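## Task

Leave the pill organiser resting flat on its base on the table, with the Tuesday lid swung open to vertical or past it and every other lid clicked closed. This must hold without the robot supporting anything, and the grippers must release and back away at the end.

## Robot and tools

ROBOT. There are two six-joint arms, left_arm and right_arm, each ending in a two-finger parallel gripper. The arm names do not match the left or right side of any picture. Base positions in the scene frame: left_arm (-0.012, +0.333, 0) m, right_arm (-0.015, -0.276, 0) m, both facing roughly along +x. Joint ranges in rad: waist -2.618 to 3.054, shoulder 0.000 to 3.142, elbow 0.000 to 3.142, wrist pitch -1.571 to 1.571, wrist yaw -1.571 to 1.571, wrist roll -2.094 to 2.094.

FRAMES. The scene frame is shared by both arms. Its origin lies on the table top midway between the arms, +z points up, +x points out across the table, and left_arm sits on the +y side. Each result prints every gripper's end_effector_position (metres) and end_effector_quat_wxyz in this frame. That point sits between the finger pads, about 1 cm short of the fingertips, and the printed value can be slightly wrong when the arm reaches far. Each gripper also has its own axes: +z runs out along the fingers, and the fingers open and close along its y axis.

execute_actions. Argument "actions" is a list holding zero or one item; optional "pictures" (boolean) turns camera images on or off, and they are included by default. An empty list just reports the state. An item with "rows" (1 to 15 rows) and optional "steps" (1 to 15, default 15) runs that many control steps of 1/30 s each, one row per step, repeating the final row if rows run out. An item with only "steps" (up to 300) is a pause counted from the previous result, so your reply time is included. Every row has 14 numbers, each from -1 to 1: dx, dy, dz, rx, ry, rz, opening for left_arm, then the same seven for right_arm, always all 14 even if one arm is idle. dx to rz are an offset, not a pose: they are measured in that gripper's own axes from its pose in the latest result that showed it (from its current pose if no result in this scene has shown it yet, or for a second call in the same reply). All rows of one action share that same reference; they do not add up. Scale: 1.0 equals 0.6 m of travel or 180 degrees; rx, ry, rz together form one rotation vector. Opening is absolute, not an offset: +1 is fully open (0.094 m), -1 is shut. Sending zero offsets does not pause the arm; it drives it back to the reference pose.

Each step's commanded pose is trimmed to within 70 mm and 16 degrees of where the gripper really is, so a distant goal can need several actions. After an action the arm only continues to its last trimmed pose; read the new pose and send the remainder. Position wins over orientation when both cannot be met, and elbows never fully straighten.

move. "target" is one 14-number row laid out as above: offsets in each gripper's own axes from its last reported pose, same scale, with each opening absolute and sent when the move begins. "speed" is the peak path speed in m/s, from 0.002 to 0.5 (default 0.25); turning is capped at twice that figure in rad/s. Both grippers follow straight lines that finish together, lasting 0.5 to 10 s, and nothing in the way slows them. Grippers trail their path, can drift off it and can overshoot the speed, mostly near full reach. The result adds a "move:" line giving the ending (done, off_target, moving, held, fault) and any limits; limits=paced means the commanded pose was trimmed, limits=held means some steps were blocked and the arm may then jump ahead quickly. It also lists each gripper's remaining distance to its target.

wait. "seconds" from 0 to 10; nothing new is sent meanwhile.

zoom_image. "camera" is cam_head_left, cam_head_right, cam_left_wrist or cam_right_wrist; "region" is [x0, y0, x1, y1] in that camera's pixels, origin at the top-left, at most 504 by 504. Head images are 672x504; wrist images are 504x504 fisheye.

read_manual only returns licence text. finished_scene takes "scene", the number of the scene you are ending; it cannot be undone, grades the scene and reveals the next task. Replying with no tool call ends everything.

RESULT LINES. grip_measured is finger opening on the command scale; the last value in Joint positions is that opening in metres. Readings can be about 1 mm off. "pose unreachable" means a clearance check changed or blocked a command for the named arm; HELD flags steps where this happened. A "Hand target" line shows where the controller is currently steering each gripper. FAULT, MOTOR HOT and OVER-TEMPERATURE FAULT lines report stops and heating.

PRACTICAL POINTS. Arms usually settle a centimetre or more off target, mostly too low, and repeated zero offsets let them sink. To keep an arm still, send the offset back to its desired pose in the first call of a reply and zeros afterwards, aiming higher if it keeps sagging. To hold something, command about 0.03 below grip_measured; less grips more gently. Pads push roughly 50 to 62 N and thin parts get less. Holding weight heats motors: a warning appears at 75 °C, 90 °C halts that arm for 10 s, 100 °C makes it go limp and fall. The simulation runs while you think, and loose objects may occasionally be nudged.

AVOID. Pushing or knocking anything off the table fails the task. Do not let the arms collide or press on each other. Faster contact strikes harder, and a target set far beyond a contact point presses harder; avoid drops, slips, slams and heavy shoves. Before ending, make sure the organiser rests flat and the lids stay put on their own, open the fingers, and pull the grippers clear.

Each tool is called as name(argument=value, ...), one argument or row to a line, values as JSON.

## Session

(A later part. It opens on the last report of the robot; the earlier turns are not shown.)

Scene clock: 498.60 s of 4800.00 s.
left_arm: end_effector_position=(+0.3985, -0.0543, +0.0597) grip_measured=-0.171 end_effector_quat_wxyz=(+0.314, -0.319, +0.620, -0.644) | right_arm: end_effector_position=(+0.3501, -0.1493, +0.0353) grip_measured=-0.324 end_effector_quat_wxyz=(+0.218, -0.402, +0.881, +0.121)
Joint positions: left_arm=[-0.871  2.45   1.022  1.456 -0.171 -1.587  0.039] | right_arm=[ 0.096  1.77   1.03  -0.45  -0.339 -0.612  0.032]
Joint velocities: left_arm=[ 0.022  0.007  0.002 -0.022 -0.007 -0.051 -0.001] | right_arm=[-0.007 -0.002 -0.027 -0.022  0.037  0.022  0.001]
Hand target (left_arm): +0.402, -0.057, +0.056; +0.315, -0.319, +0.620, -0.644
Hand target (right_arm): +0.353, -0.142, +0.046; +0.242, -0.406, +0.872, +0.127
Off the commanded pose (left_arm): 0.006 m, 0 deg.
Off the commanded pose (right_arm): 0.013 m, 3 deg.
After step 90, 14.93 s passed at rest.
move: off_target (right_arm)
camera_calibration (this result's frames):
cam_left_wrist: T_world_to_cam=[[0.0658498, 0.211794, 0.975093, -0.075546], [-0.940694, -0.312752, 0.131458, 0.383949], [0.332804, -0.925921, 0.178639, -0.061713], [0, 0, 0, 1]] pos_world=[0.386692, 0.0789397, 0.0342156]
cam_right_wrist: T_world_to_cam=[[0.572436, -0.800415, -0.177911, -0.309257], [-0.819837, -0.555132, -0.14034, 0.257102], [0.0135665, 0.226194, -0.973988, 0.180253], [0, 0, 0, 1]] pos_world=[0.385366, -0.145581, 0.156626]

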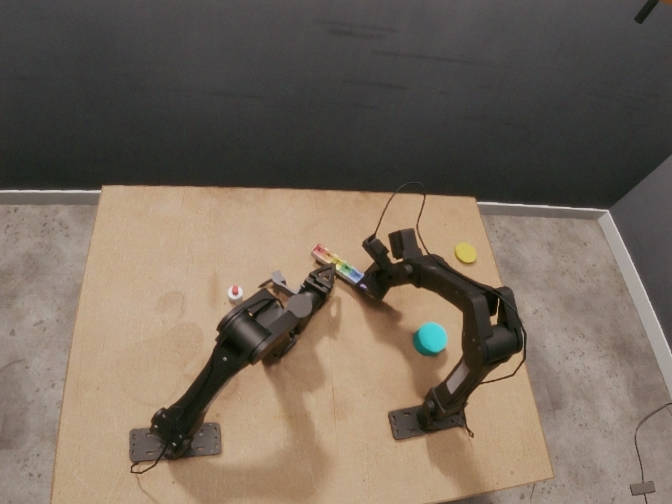

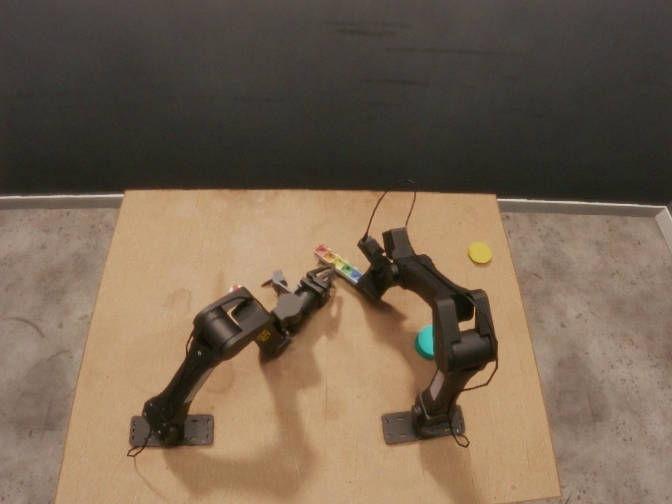

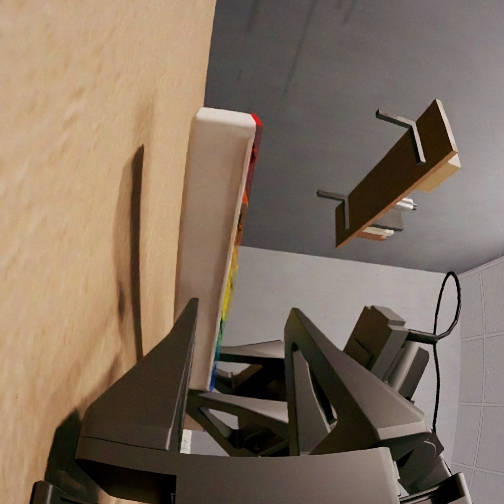

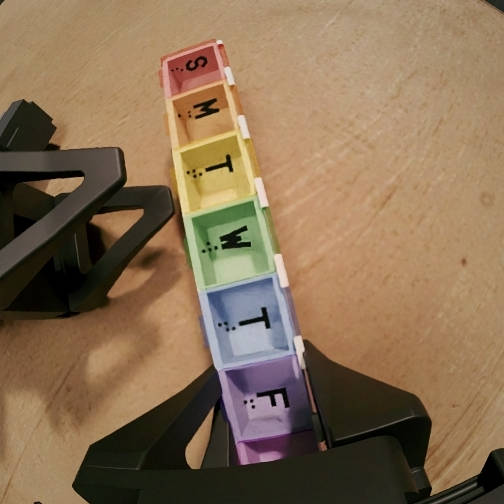

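move(
  target=[0.0,0.006,0.008,0,0,0,-0.17, -0.007,0.03,-0.012,0,-0.01,-0.014,-0.4],
  speed=0.03,
)

zoom_image(
  camera="cam_right_wrist",
  region=[90, 120, 250, 260],
)

Scene clock: 511.03 s of 4800.00 s.
left_arm: end_effector_position=(+0.3985, -0.0543, +0.0597) grip_measured=-0.171 end_effector_quat_wxyz=(+0.314, -0.320, +0.620, -0.644) | right_arm: end_effector_position=(+0.3402, -0.1482, +0.0353) grip_measured=-0.324 end_effector_quat_wxyz=(+0.218, -0.407, +0.880, +0.112)
Joint positions: left_arm=[-0.871  2.45   1.022  1.456 -0.171 -1.589  0.039] | right_arm=[ 0.114  1.731  0.986 -0.436 -0.317 -0.609  0.032]
Joint velocities: left_arm=[ 0.007 -0.017 -0.002  0.11   0.007  0.007  0.   ] | right_arm=[-0.002  0.002 -0.017  0.022 -0.125 -0.007 -0.002]
Hand target (left_arm): +0.402, -0.057, +0.056; +0.314, -0.319, +0.620, -0.644
Hand target (right_arm): +0.337, -0.138, +0.044; +0.234, -0.419, +0.869, +0.123
Off the commanded pose (left_arm): 0.006 m, 0 deg.
Off the commanded pose (right_arm): 0.014 m, 3 deg.
After step 90, 8.30 s passed at rest.
move: off_target (right_arm)
camera_calibration (this result's frames):
cam_left_wrist: T_world_to_cam=[[0.0669727, 0.21328, 0.974693, -0.0758889], [-0.940559, -0.312501, 0.133008, 0.383817], [0.332961, -0.925664, 0.179674, -0.0618232], [0, 0, 0, 1]] pos_world=[0.38667, 0.0789012, 0.0340256]
cam_right_wrist: T_world_to_cam=[[0.579295, -0.799575, -0.158423, -0.305648], [-0.814824, -0.562818, -0.138919, 0.24671], [0.021913, 0.209562, -0.97755, 0.174963], [0, 0, 0, 1]] pos_world=[0.374251, -0.142201, 0.156886]

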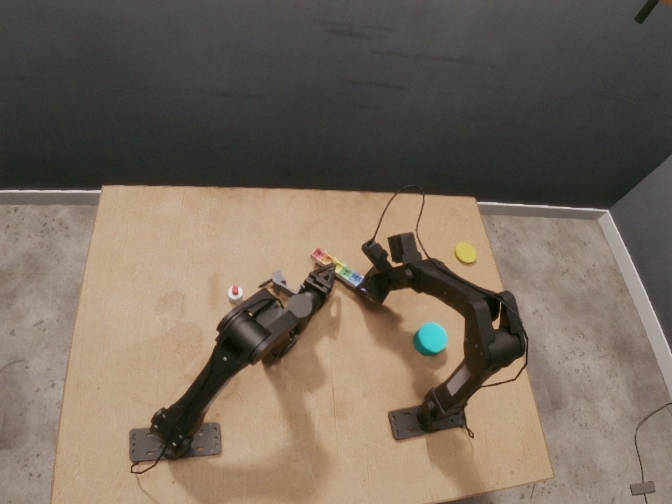

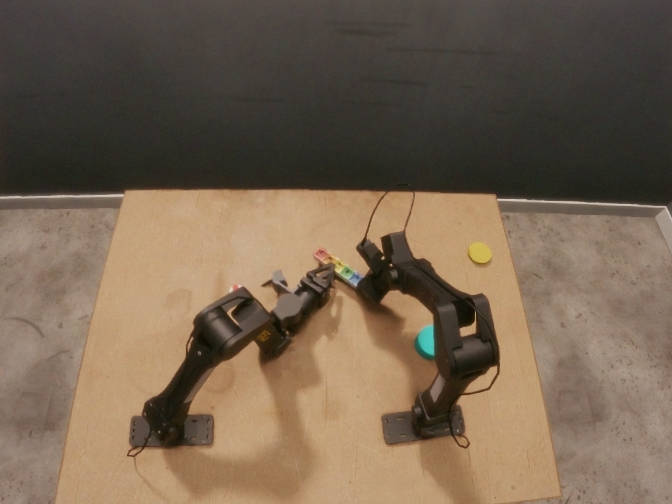

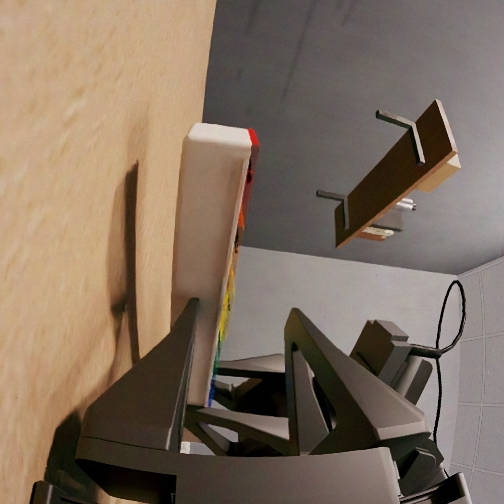

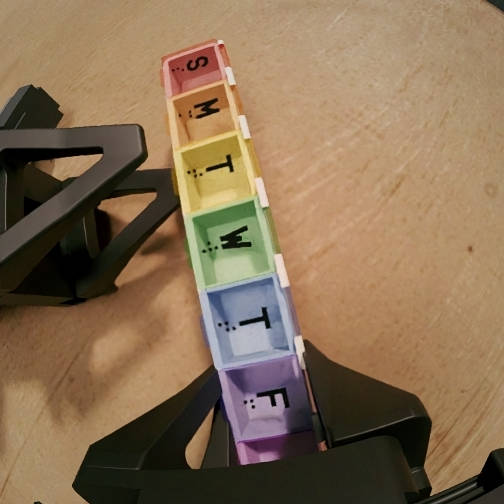

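Region (90, 120, 250, 260) of cam_right_wrist's 504x504 image, scaled by 3.150, with more detail than that image has; it fills the top 441 rows of this view, and the rest is white.

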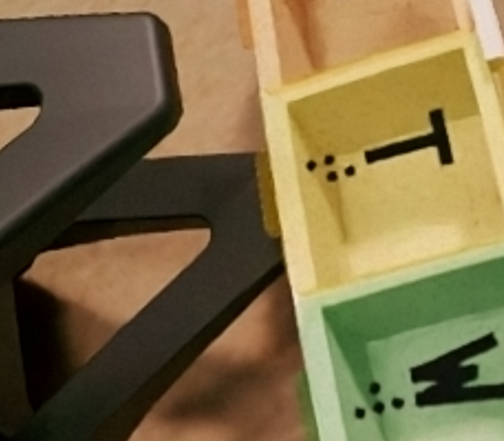

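move(
  target=[0.0,0.015,0.01,0,0,0,-0.17, 0.022,0.009,0.05,0,0.02,0,-0.4],
  speed=0.02,
)

zoom_image(
  camera="cam_right_wrist",
  region=[90, 120, 250, 260],
)

Scene clock: 519.87 s of 4800.00 s.
left_arm: end_effector_position=(+0.4008, -0.0521, +0.0600) grip_measured=-0.171 end_effector_quat_wxyz=(+0.322, -0.323, +0.614, -0.644) | right_arm: end_effector_position=(+0.3459, -0.1421, +0.0175) grip_measured=-0.324 end_effector_quat_wxyz=(+0.213, -0.407, +0.882, +0.106)
Joint positions: left_arm=[-0.871  2.459  1.027  1.469 -0.189 -1.584  0.039] | right_arm=[ 0.137  1.793  0.985 -0.376 -0.294 -0.588  0.032]
Joint velocities: left_arm=[ 0.007  0.017  0.032 -0.007  0.037  0.066  0.001] | right_arm=[ 0.012  0.007  0.002 -0.037  0.007 -0.022  0.   ]
Hand target (left_arm): +0.403, -0.057, +0.051; +0.314, -0.320, +0.620, -0.644
Hand target (right_arm): +0.337, -0.142, +0.004; +0.191, -0.411, +0.886, +0.099
Off the commanded pose (left_arm): 0.011 m, 1 deg.
Off the commanded pose (right_arm): 0.017 m, 3 deg.
After step 90, 3.93 s passed at rest.
move: off_target (left_arm, right_arm)
camera_calibration (this result's frames):
cam_left_wrist: T_world_to_cam=[[0.054022, 0.217315, 0.974605, -0.0713835], [-0.935956, -0.329085, 0.125258, 0.384338], [0.347948, -0.918954, 0.185619, -0.0666069], [0, 0, 0, 1]] pos_world=[0.386755, 0.0807838, 0.0337928]
cam_right_wrist: T_world_to_cam=[[0.574811, -0.804527, -0.149428, -0.306239], [-0.81809, -0.561009, -0.126484, 0.253464], [0.0179291, 0.19495, -0.980649, 0.155572], [0, 0, 0, 1]] pos_world=[0.380597, -0.13451, 0.13886]

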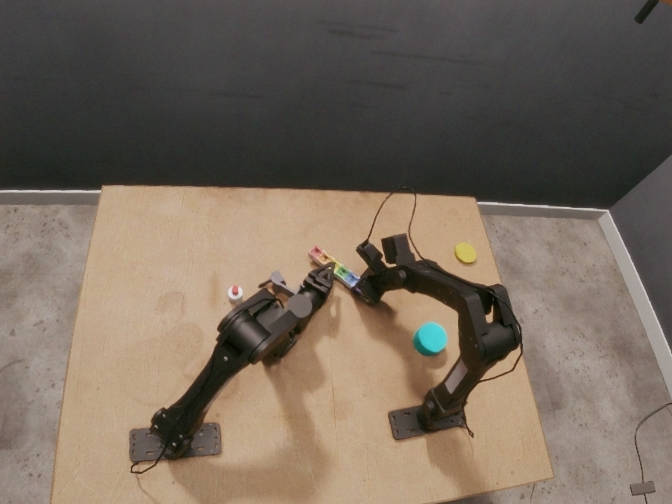

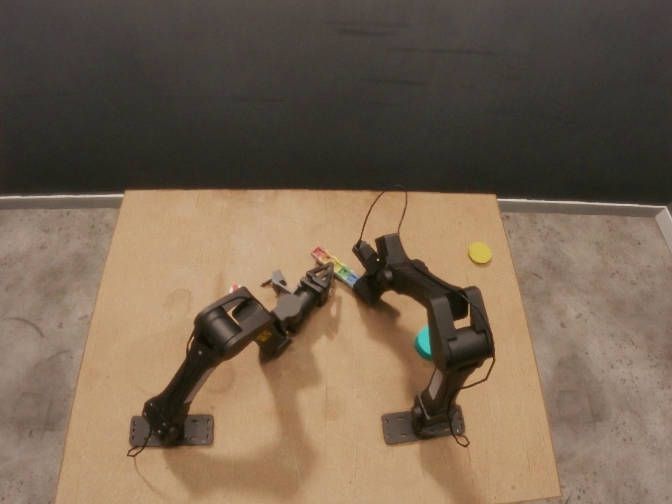

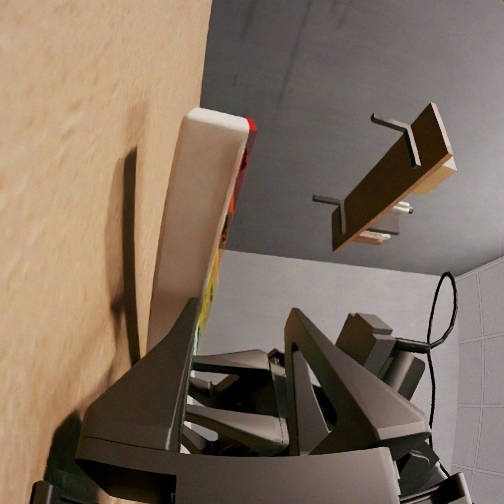

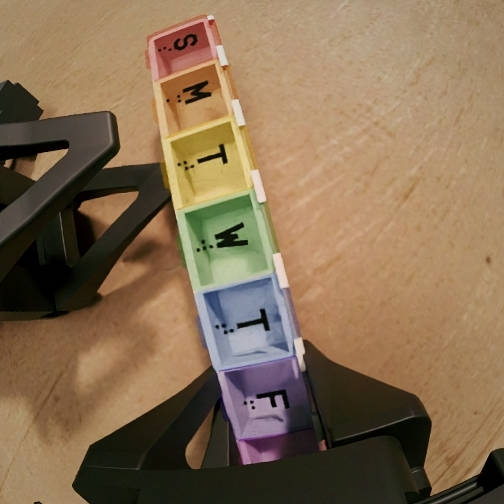

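Region (90, 120, 250, 260) of cam_right_wrist's 504x504 image, scaled by 3.150, with more detail than that image has; it fills the top 441 rows of this view, and the rest is white.

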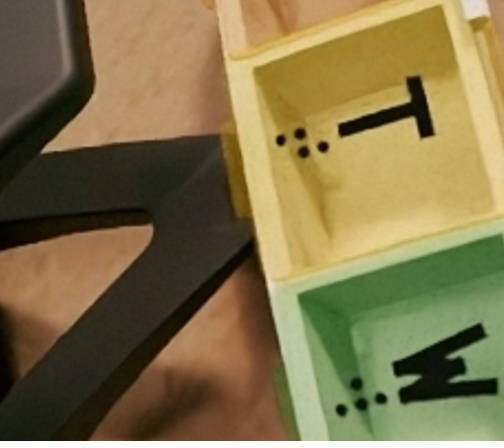

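move(
  target=[0.0,0.02,0.01,0,0,0,-0.17, 0.05,0.012,0.095,0,0.02,0,-0.4],
  speed=0.02,
)

zoom_image(
  camera="cam_right_wrist",
  region=[90, 80, 270, 260],
)

Scene clock: 529.63 s of 4800.00 s.
left_arm: end_effector_position=(+0.4022, -0.0519, +0.0633) grip_measured=-0.171 end_effector_quat_wxyz=(+0.327, -0.321, +0.601, -0.655) | right_arm: end_effector_position=(+0.3761, -0.1240, +0.0135) grip_measured=-0.328 end_effector_quat_wxyz=(+0.271, -0.411, +0.865, +0.101)
Joint positions: left_arm=[-0.871  2.481  1.04   1.514 -0.196 -1.584  0.039] | right_arm=[ 0.162  1.857  0.985 -0.185 -0.297 -0.564  0.032]
Joint velocities: left_arm=[-0.007 -0.017  0.017  0.037  0.037  0.066 -0.001] | right_arm=[-0.007  0.002 -0.007  0.007  0.022 -0.007 -0.   ]
Hand target (left_arm): +0.405, -0.055, +0.048; +0.322, -0.323, +0.614, -0.644
Hand target (right_arm): +0.337, -0.138, -0.039; +0.186, -0.412, +0.887, +0.093
Off the commanded pose (left_arm): 0.016 m, 2 deg.
Off the commanded pose (right_arm): 0.072 m, 10 deg.
After step 90, 3.27 s passed at rest.
move: off_target (left_arm, right_arm)
camera_calibration (this result's frames):
cam_left_wrist: T_world_to_cam=[[0.0287051, 0.243733, 0.969417, -0.0629095], [-0.936584, -0.332306, 0.111282, 0.386311], [0.349266, -0.911135, 0.218737, -0.0697515], [0, 0, 0, 1]] pos_world=[0.38798, 0.0801535, 0.0332535]
cam_right_wrist: T_world_to_cam=[[0.595175, -0.795535, -0.113538, -0.316619], [-0.793265, -0.559048, -0.24124, 0.280241], [0.128442, 0.233646, -0.963801, 0.110586], [0, 0, 0, 1]] pos_world=[0.396546, -0.121051, 0.13824]

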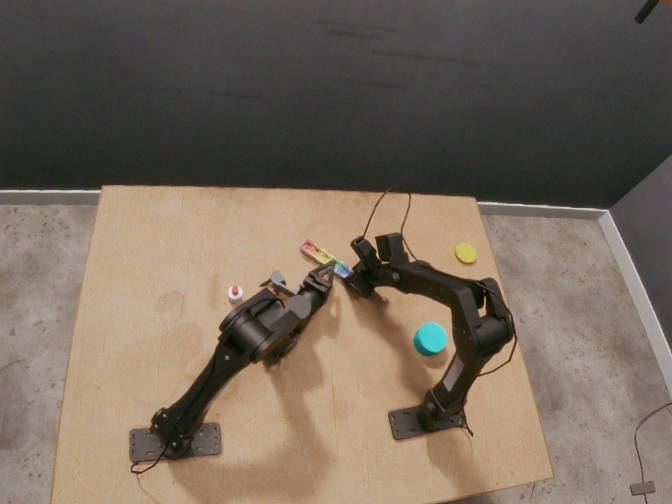

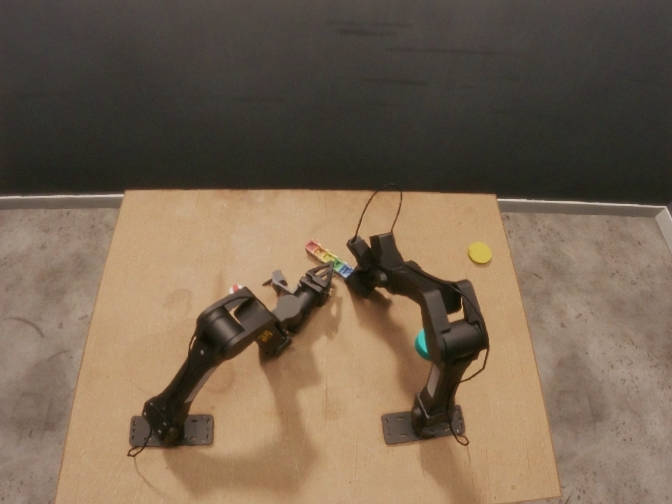

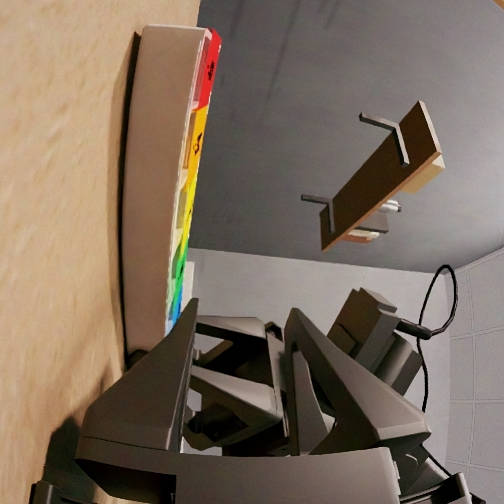

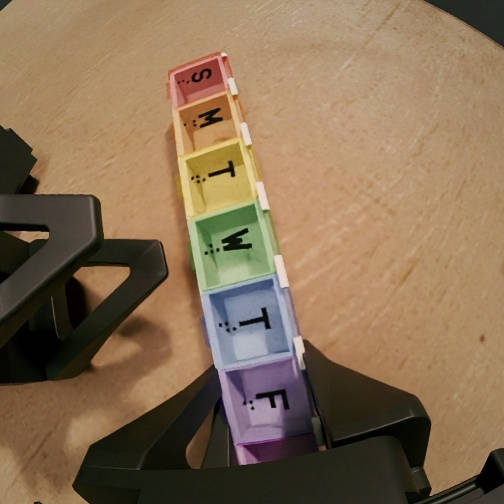

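Region (90, 80, 270, 260) of cam_right_wrist's 504x504 image, scaled by 2.800, with more detail than that image has.

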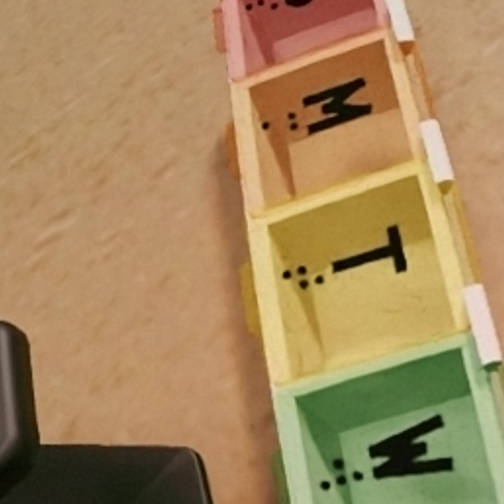

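execute_actions(
  actions=[
    {"rows":[[0,0.01,0,0,0,0,-0.17, 0,0,0,0,0,0,-0.4]],"steps":10},
  ],
  pictures=false,
)

Scene clock: 531.63 s of 4800.00 s.
left_arm: end_effector_position=(+0.4021, -0.0518, +0.0645) grip_measured=-0.171 end_effector_quat_wxyz=(+0.327, -0.322, +0.599, -0.657) | right_arm: end_effector_position=(+0.3769, -0.1234, +0.0155) grip_measured=-0.328 end_effector_quat_wxyz=(+0.275, -0.411, +0.863, +0.101)
Joint positions: left_arm=[-0.871  2.481  1.04   1.519 -0.196 -1.587  0.039] | right_arm=[ 0.162  1.853  0.985 -0.182 -0.299 -0.564  0.032]
Joint velocities: left_arm=[-0.007 -0.012 -0.002  0.051  0.022 -0.037 -0.   ] | right_arm=[ 0.022  0.012 -0.002  0.037 -0.051 -0.022 -0.   ]
Hand target (left_arm): +0.402, -0.052, +0.057; +0.327, -0.321, +0.601, -0.655
Hand target (right_arm): +0.376, -0.124, +0.014; +0.271, -0.411, +0.865, +0.101
Off the commanded pose (left_arm): 0.007 m, 0 deg.
Off the commanded pose (right_arm): 0.002 m, 0 deg.
Steps of this call (steps 1 to 50: nothing new was sent; steps 51 to 60: all 10 steps of this action). Readings (end_effector_position):
51: left_arm (+0.4022, -0.0519, +0.0640) | right_arm (+0.3769, -0.1234, +0.0154)
52: left_arm (+0.4022, -0.0518, +0.0644) | right_arm (+0.3769, -0.1234, +0.0155)
54: left_arm (+0.4022, -0.0518, +0.0644) | right_arm (+0.3769, -0.1234, +0.0155)
58: left_arm (+0.4022, -0.0518, +0.0644) | right_arm (+0.3769, -0.1234, +0.0155)
60: the state above

move(
  target=[0,0.01,0,0,0,0,-0.17, -0.012,0,-0.022,0,0,0,0.4],
  speed=0.03,
)

Scene clock: 554.47 s of 4800.00 s.
left_arm: end_effector_position=(+0.4021, -0.0518, +0.0647) grip_measured=-0.171 end_effector_quat_wxyz=(+0.326, -0.323, +0.598, -0.658) | right_arm: end_effector_position=(+0.3713, -0.1248, +0.0165) grip_measured=+0.398 end_effector_quat_wxyz=(+0.265, -0.410, +0.867, +0.104)
Joint positions: left_arm=[-0.871  2.481  1.04   1.519 -0.196 -1.59   0.039] | right_arm=[ 0.162  1.84   0.985 -0.216 -0.299 -0.563  0.066]
Joint velocities: left_arm=[-0.002 -0.002 -0.007 -0.051 -0.081 -0.081 -0.   ] | right_arm=[ 0.002  0.002  0.002  0.066 -0.022 -0.022  0.   ]
Hand target (left_arm): +0.402, -0.052, +0.058; +0.327, -0.322, +0.599, -0.657
Hand target (right_arm): +0.375, -0.124, +0.030; +0.275, -0.411, +0.863, +0.101
Off the commanded pose (left_arm): 0.006 m, 0 deg.
Off the commanded pose (right_arm): 0.015 m, 1 deg.
After step 90, 19.00 s passed at rest.
move: off_target (right_arm)
camera_calibration (this result's frames):
cam_left_wrist: T_world_to_cam=[[0.0286671, 0.252286, 0.967228, -0.0635909], [-0.936752, -0.330883, 0.114069, 0.386087], [0.348818, -0.909323, 0.226844, -0.0701983], [0, 0, 0, 1]] pos_world=[0.387977, 0.07996, 0.0333902]
cam_right_wrist: T_world_to_cam=[[0.593263, -0.795746, -0.121767, -0.313233], [-0.796916, -0.559148, -0.228644, 0.27783], [0.113857, 0.232684, -0.965865, 0.119569], [0, 0, 0, 1]] pos_world=[0.393623, -0.121728, 0.14087]

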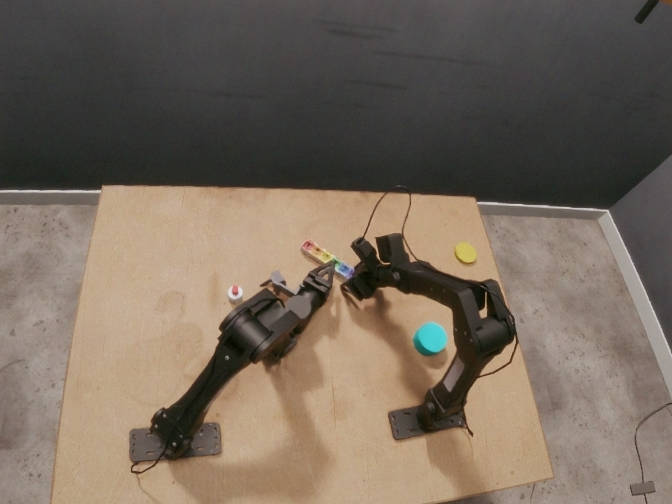

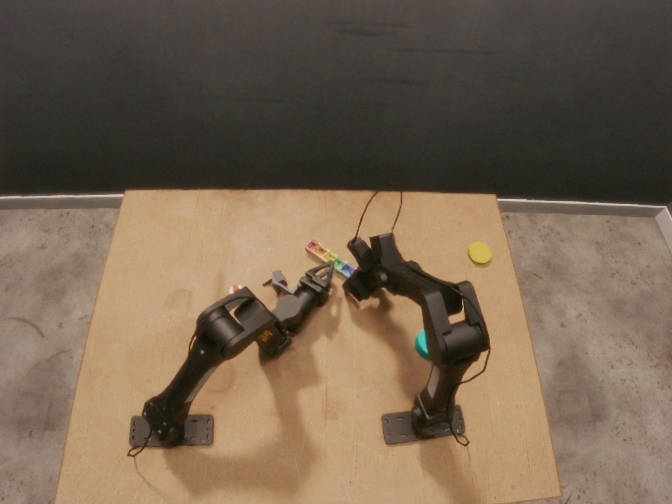

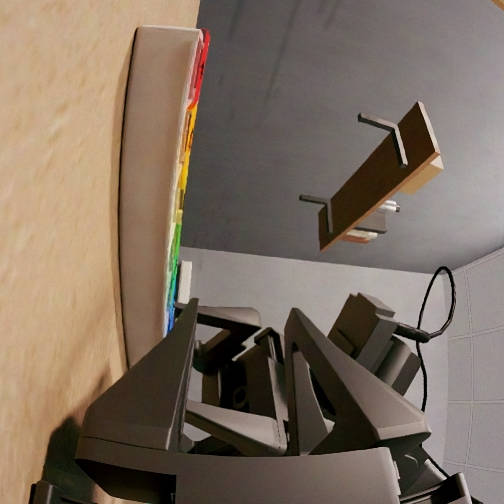

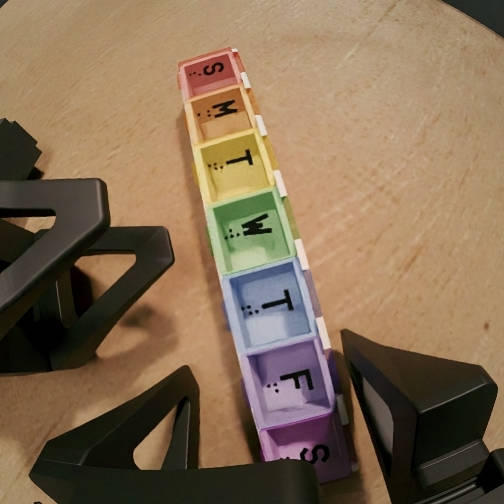

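move(
  target=[-0.005,-0.085,-0.075,-0.01,0.012,0,-0.17, -0.012,-0.008,-0.015,0,0.02,0,0.4],
  speed=0.1,
)

Scene clock: 568.67 s of 4800.00 s.
left_arm: end_effector_position=(+0.3675, -0.0239, +0.1013) grip_measured=-0.171 end_effector_quat_wxyz=(+0.307, -0.321, +0.619, -0.648) | right_arm: end_effector_position=(+0.3648, -0.1322, +0.0188) grip_measured=+0.398 end_effector_quat_wxyz=(+0.226, -0.407, +0.880, +0.095)
Joint positions: left_arm=[-0.871  2.223  0.793  1.46  -0.162 -1.602  0.039] | right_arm=[ 0.162  1.84   1.042 -0.35  -0.266 -0.565  0.066]
Joint velocities: left_arm=[ 0.002  0.002  0.032 -0.007 -0.066 -0.007 -0.001] | right_arm=[ 0.002 -0.017 -0.002 -0.081  0.007 -0.037 -0.   ]
Hand target (left_arm): +0.366, -0.022, +0.113; +0.309, -0.315, +0.614, -0.654
Hand target (right_arm): +0.375, -0.127, +0.029; +0.238, -0.413, +0.874, +0.090
Off the commanded pose (left_arm): 0.012 m, 1 deg.
Off the commanded pose (right_arm): 0.015 m, 2 deg.
After step 90, 9.97 s passed at rest.
move: off_target (left_arm, right_arm)
camera_calibration (this result's frames):
cam_left_wrist: T_world_to_cam=[[0.0756678, 0.223879, 0.971675, -0.123475], [-0.942548, -0.301934, 0.142967, 0.358573], [0.325389, -0.926668, 0.18817, -0.0288779], [0, 0, 0, 1]] pos_world=[0.356711, 0.109149, 0.074148]
cam_right_wrist: T_world_to_cam=[[0.574773, -0.809037, -0.122866, -0.309926], [-0.816709, -0.557746, -0.148007, 0.274984], [0.0512147, 0.185416, -0.981325, 0.14116], [0, 0, 0, 1]] pos_world=[0.39549, -0.123544, 0.141144]

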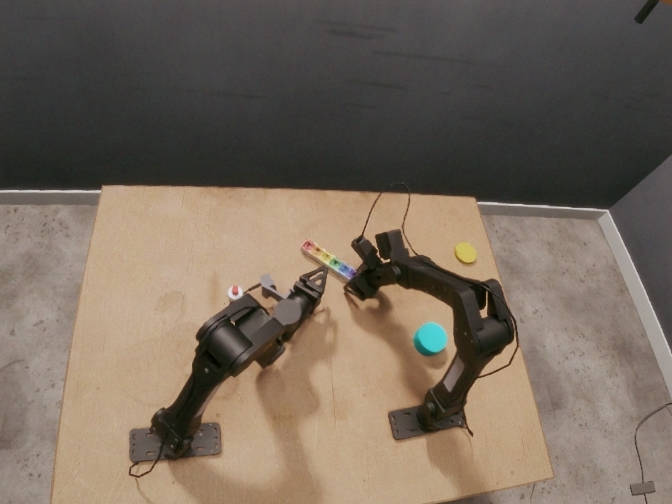

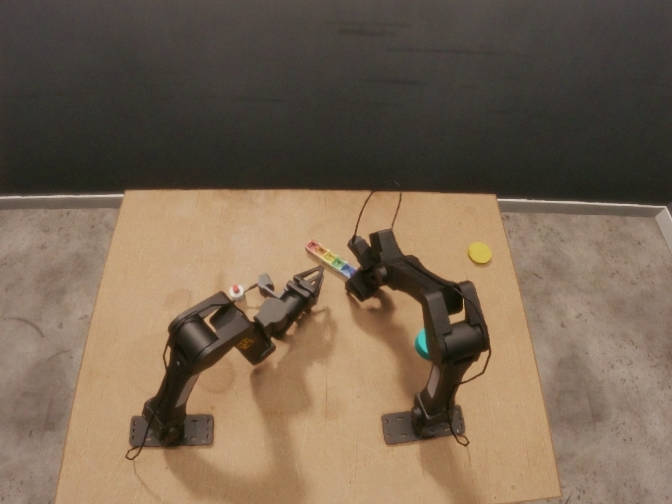

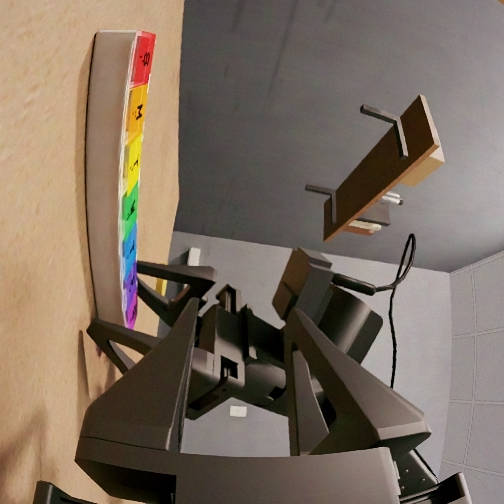

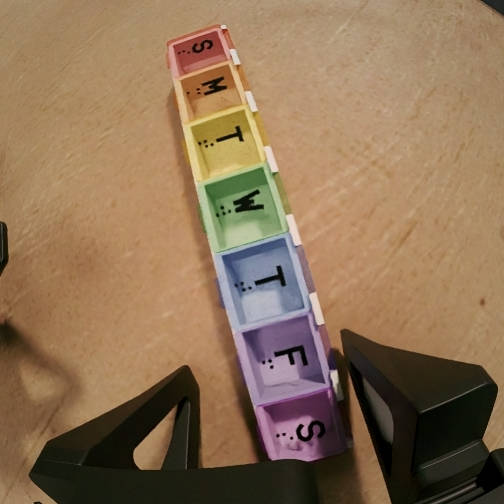

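move(
  target=[-0.04,-0.02,-0.01,0,0,0,-0.17, -0.102,-0.019,0.04,0,-0.012,0,0.4],
  speed=0.08,
)

Scene clock: 581.20 s of 4800.00 s.
left_arm: end_effector_position=(+0.3781, -0.0050, +0.0990) grip_measured=-0.171 end_effector_quat_wxyz=(+0.302, -0.326, +0.625, -0.641) | right_arm: end_effector_position=(+0.4074, -0.0946, +0.0173) grip_measured=+0.398 end_effector_quat_wxyz=(+0.234, -0.405, +0.878, +0.106)
Joint positions: left_arm=[-0.81   2.2    0.765  1.44  -0.102 -1.61   0.039] | right_arm=[ 0.221  2.006  1.258 -0.371 -0.264 -0.501  0.066]
Joint velocities: left_arm=[-0.022  0.002 -0.012 -0.007  0.022  0.022  0.   ] | right_arm=[ 0.012  0.007  0.002 -0.007  0.022 -0.051 -0.   ]
Hand target (left_arm): +0.378, -0.001, +0.112; +0.307, -0.321, +0.619, -0.648
Hand target (right_arm): +0.416, -0.090, +0.029; +0.243, -0.405, +0.875, +0.102
Off the commanded pose (left_arm): 0.014 m, 1 deg.
Off the commanded pose (right_arm): 0.014 m, 1 deg.
After step 90, 8.33 s passed at rest.
move: off_target (left_arm, right_arm)
camera_calibration (this result's frames):
cam_left_wrist: T_world_to_cam=[[0.0951911, 0.212844, 0.972438, -0.133779], [-0.939433, -0.303895, 0.158476, 0.371903], [0.329249, -0.928626, 0.171024, -0.0141592], [0, 0, 0, 1]] pos_world=[0.366774, 0.128345, 0.0735759]
cam_right_wrist: T_world_to_cam=[[0.576809, -0.804582, -0.141203, -0.304264], [-0.814973, -0.555001, -0.16671, 0.330369], [0.0557642, 0.211237, -0.975843, 0.130975], [0, 0, 0, 1]] pos_world=[0.437441, -0.089117, 0.139924]

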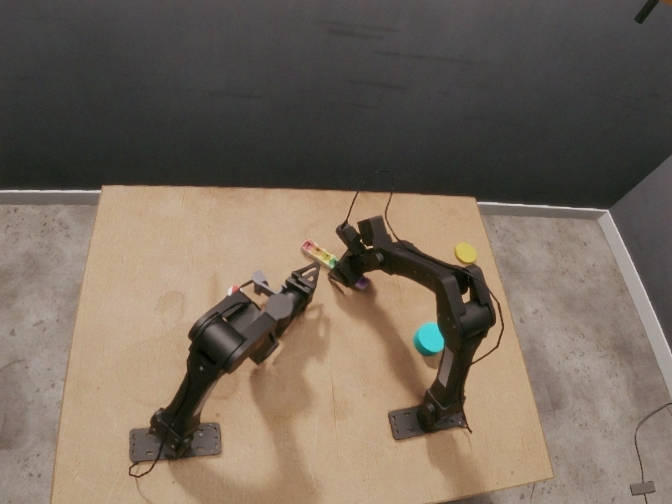

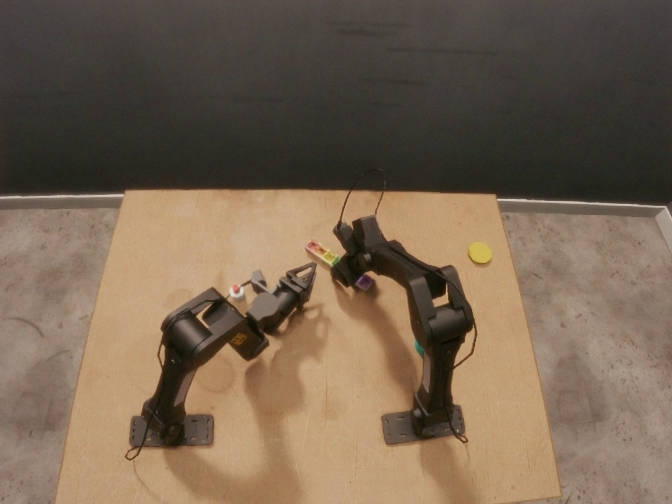

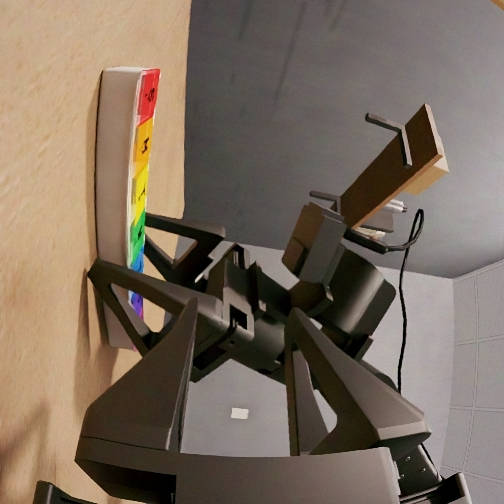

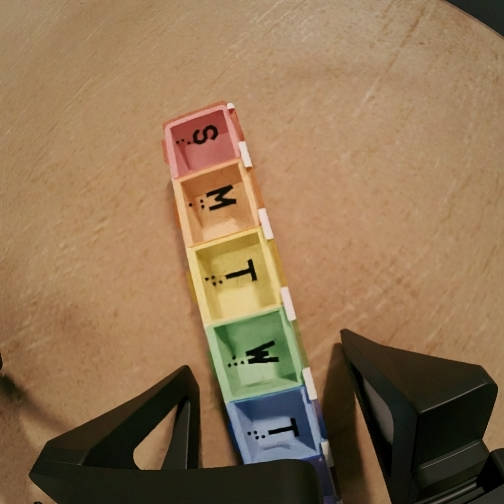

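move(
  target=[0,-0.02,0,0,0,0,-0.17, -0.008,0,-0.008,0,0,0,-0.42],
  speed=0.03,
)

Scene clock: 587.40 s of 4800.00 s.
left_arm: end_effector_position=(+0.3777, -0.0051, +0.0878) grip_measured=-0.171 end_effector_quat_wxyz=(+0.295, -0.333, +0.639, -0.627) | right_arm: end_effector_position=(+0.4070, -0.0947, +0.0171) grip_measured=-0.308 end_effector_quat_wxyz=(+0.233, -0.404, +0.878, +0.106)
Joint positions: left_arm=[-0.81   2.2    0.765  1.395 -0.1   -1.616  0.039] | right_arm=[ 0.221  2.006  1.259 -0.373 -0.264 -0.5    0.033]
Joint velocities: left_arm=[ 0.012  0.002 -0.012  0.007  0.066 -0.022 -0.   ] | right_arm=[-0.017 -0.007 -0.007  0.066 -0.022  0.007  0.   ]
Hand target (left_arm): +0.378, -0.005, +0.111; +0.303, -0.326, +0.625, -0.641
Hand target (right_arm): +0.408, -0.093, +0.024; +0.234, -0.405, +0.878, +0.106
Off the commanded pose (left_arm): 0.023 m, 3 deg.
Off the commanded pose (right_arm): 0.007 m, 0 deg.
After step 90, 2.43 s passed at rest.
move: off_target (left_arm)
camera_calibration (this result's frames):
cam_left_wrist: T_world_to_cam=[[0.131176, 0.187476, 0.973471, -0.136688], [-0.933698, -0.306643, 0.184872, 0.368802], [0.333167, -0.933179, 0.134822, -0.0105889], [0, 0, 0, 1]] pos_world=[0.365808, 0.128835, 0.0663082]
cam_right_wrist: T_world_to_cam=[[0.575858, -0.805152, -0.141837, -0.303888], [-0.815765, -0.554432, -0.164716, 0.330329], [0.0539829, 0.210559, -0.97609, 0.131564], [0, 0, 0, 1]] pos_world=[0.437365, -0.0892329, 0.139726]

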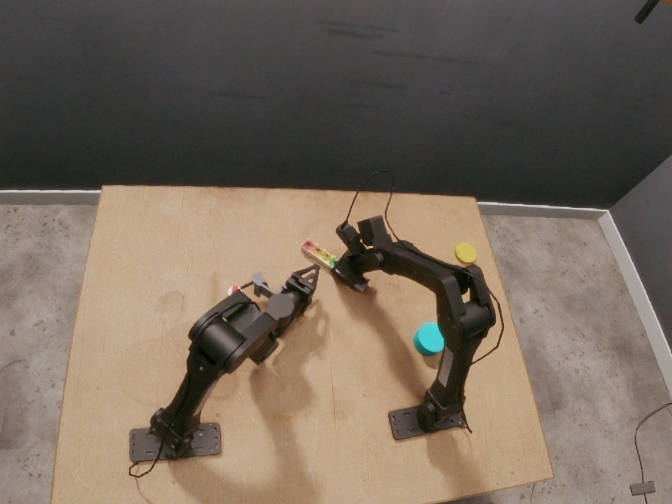

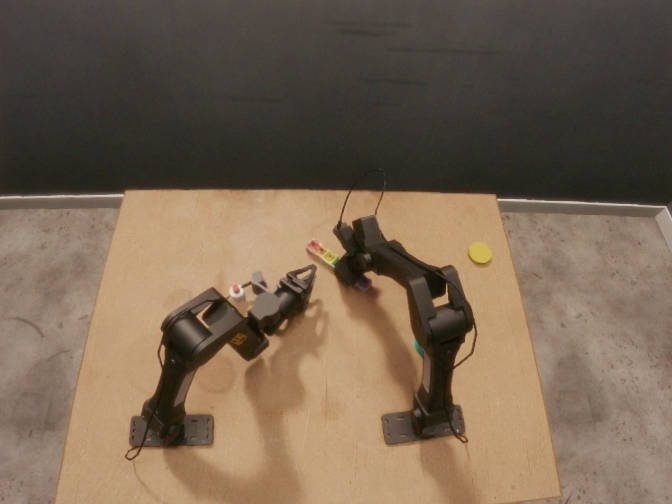

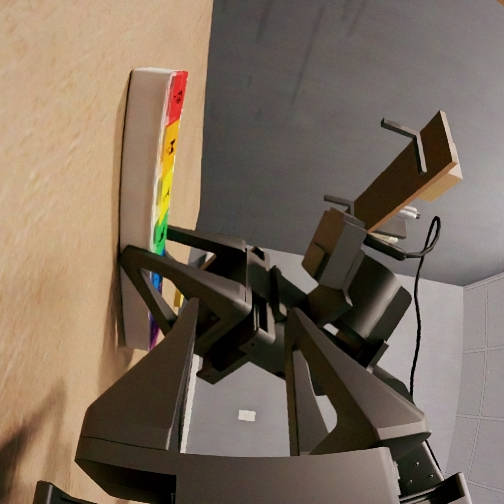

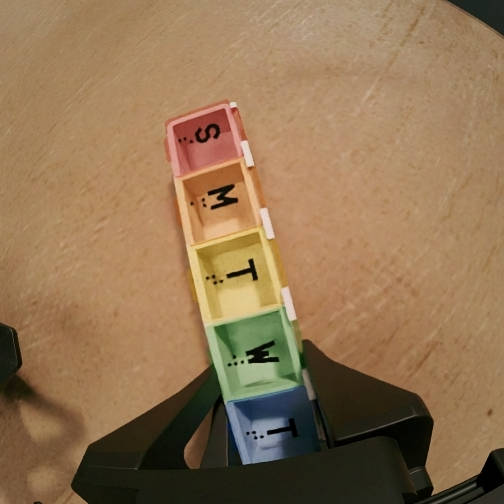

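move(
  target=[0.042,0.052,0.087,0.015,0,0.013,-0.745, 0.009,-0.003,-0.105,0,-0.02,-0.016,-0.42],
  speed=0.08,
)

Scene clock: 614.40 s of 4800.00 s.
left_arm: end_effector_position=(+0.4011, -0.0494, +0.0579) grip_measured=-0.743 end_effector_quat_wxyz=(+0.311, -0.318, +0.628, -0.639) | right_arm: end_effector_position=(+0.3897, -0.1236, +0.0608) grip_measured=-0.308 end_effector_quat_wxyz=(+0.258, -0.420, +0.864, +0.104)
Joint positions: left_arm=[-0.854  2.437  1.01   1.437 -0.146 -1.584  0.012] | right_arm=[ 0.152  1.827  1.178 -0.442 -0.307 -0.595  0.033]
Joint velocities: left_arm=[-0.017 -0.002  0.002 -0.081 -0.037  0.022 -0.   ] | right_arm=[-0.007  0.002 -0.007 -0.022  0.007 -0.007 -0.001]
Hand target (left_arm): +0.401, -0.056, +0.054; +0.315, -0.313, +0.631, -0.636
Hand target (right_arm): +0.384, -0.123, +0.068; +0.263, -0.423, +0.860, +0.113
Off the commanded pose (left_arm): 0.008 m, 1 deg.
Off the commanded pose (right_arm): 0.010 m, 1 deg.
After step 90, 22.83 s passed at rest.
move: done
camera_calibration (this result's frames):
cam_left_wrist: T_world_to_cam=[[0.0777553, 0.195655, 0.977585, -0.0807086], [-0.941749, -0.307403, 0.136429, 0.388525], [0.327205, -0.931248, 0.160355, -0.0546871], [0, 0, 0, 1]] pos_world=[0.390062, 0.0842974, 0.0346629]
cam_right_wrist: T_world_to_cam=[[0.608231, -0.784816, -0.118824, -0.322459], [-0.787295, -0.577412, -0.216243, 0.296497], [0.101101, 0.225075, -0.969082, 0.164214], [0, 0, 0, 1]] pos_world=[0.412958, -0.118831, 0.184937]

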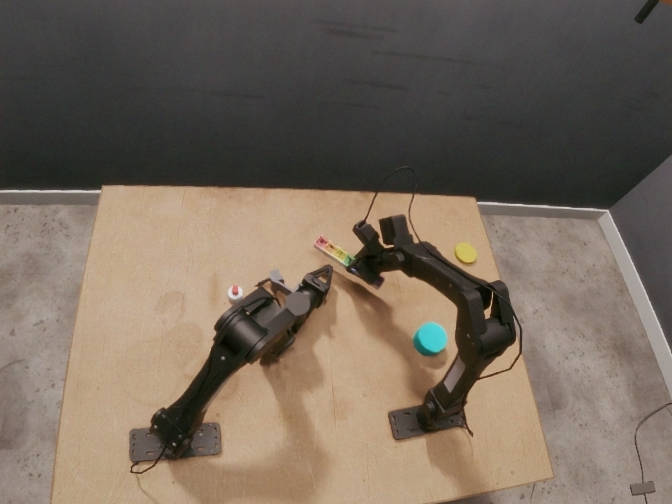

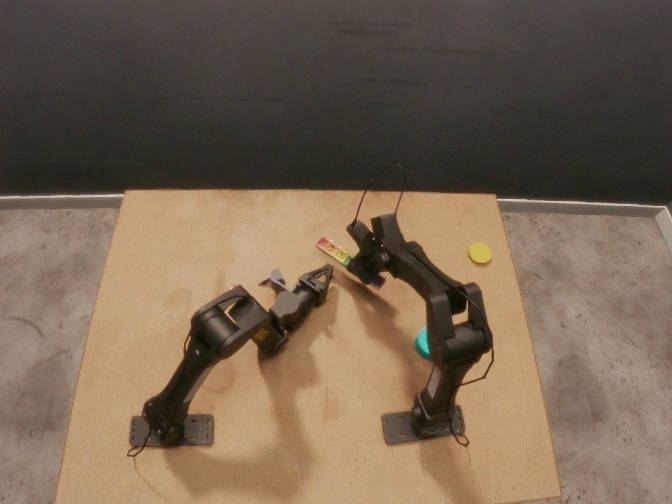

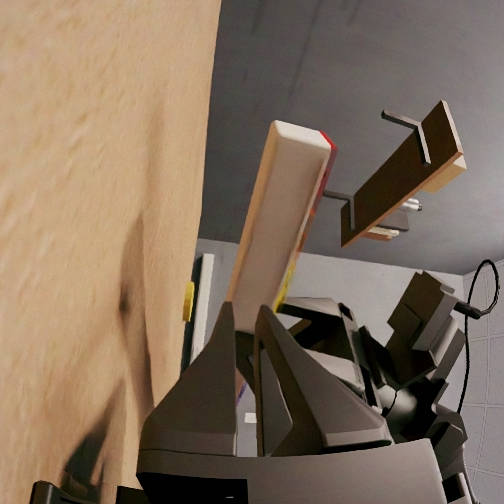

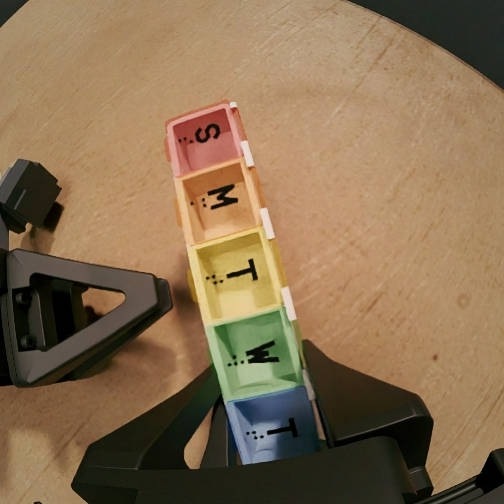

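zoom_image(
  camera="cam_left_wrist",
  region=[200, 200, 340, 340],
)

zoom_image(
  camera="cam_right_wrist",
  region=[110, 210, 290, 390],
)

Region (200, 200, 340, 340) of cam_left_wrist's 504x504 image, scaled by 3.600, with more detail than that image has.

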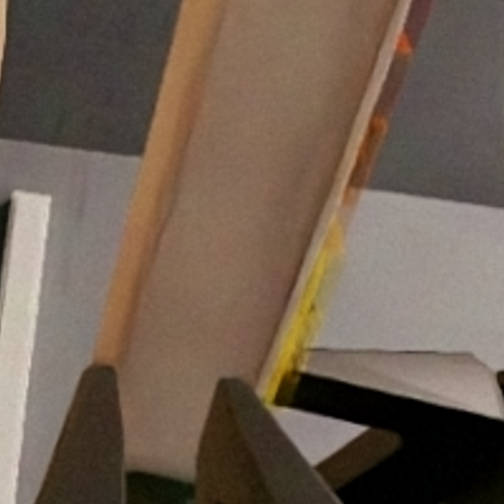

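Region (110, 210, 290, 390) of cam_right_wrist's 504x504 image, scaled by 2.800, with more detail than that image has.

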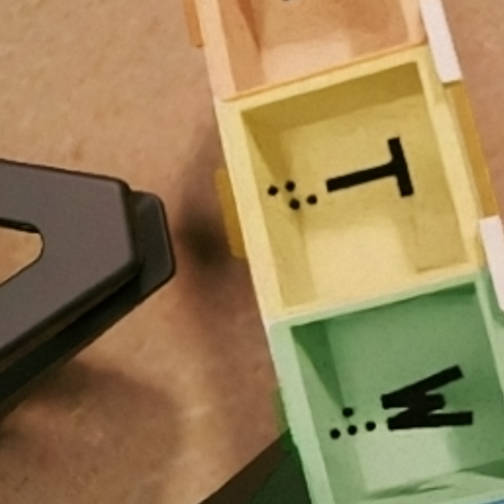

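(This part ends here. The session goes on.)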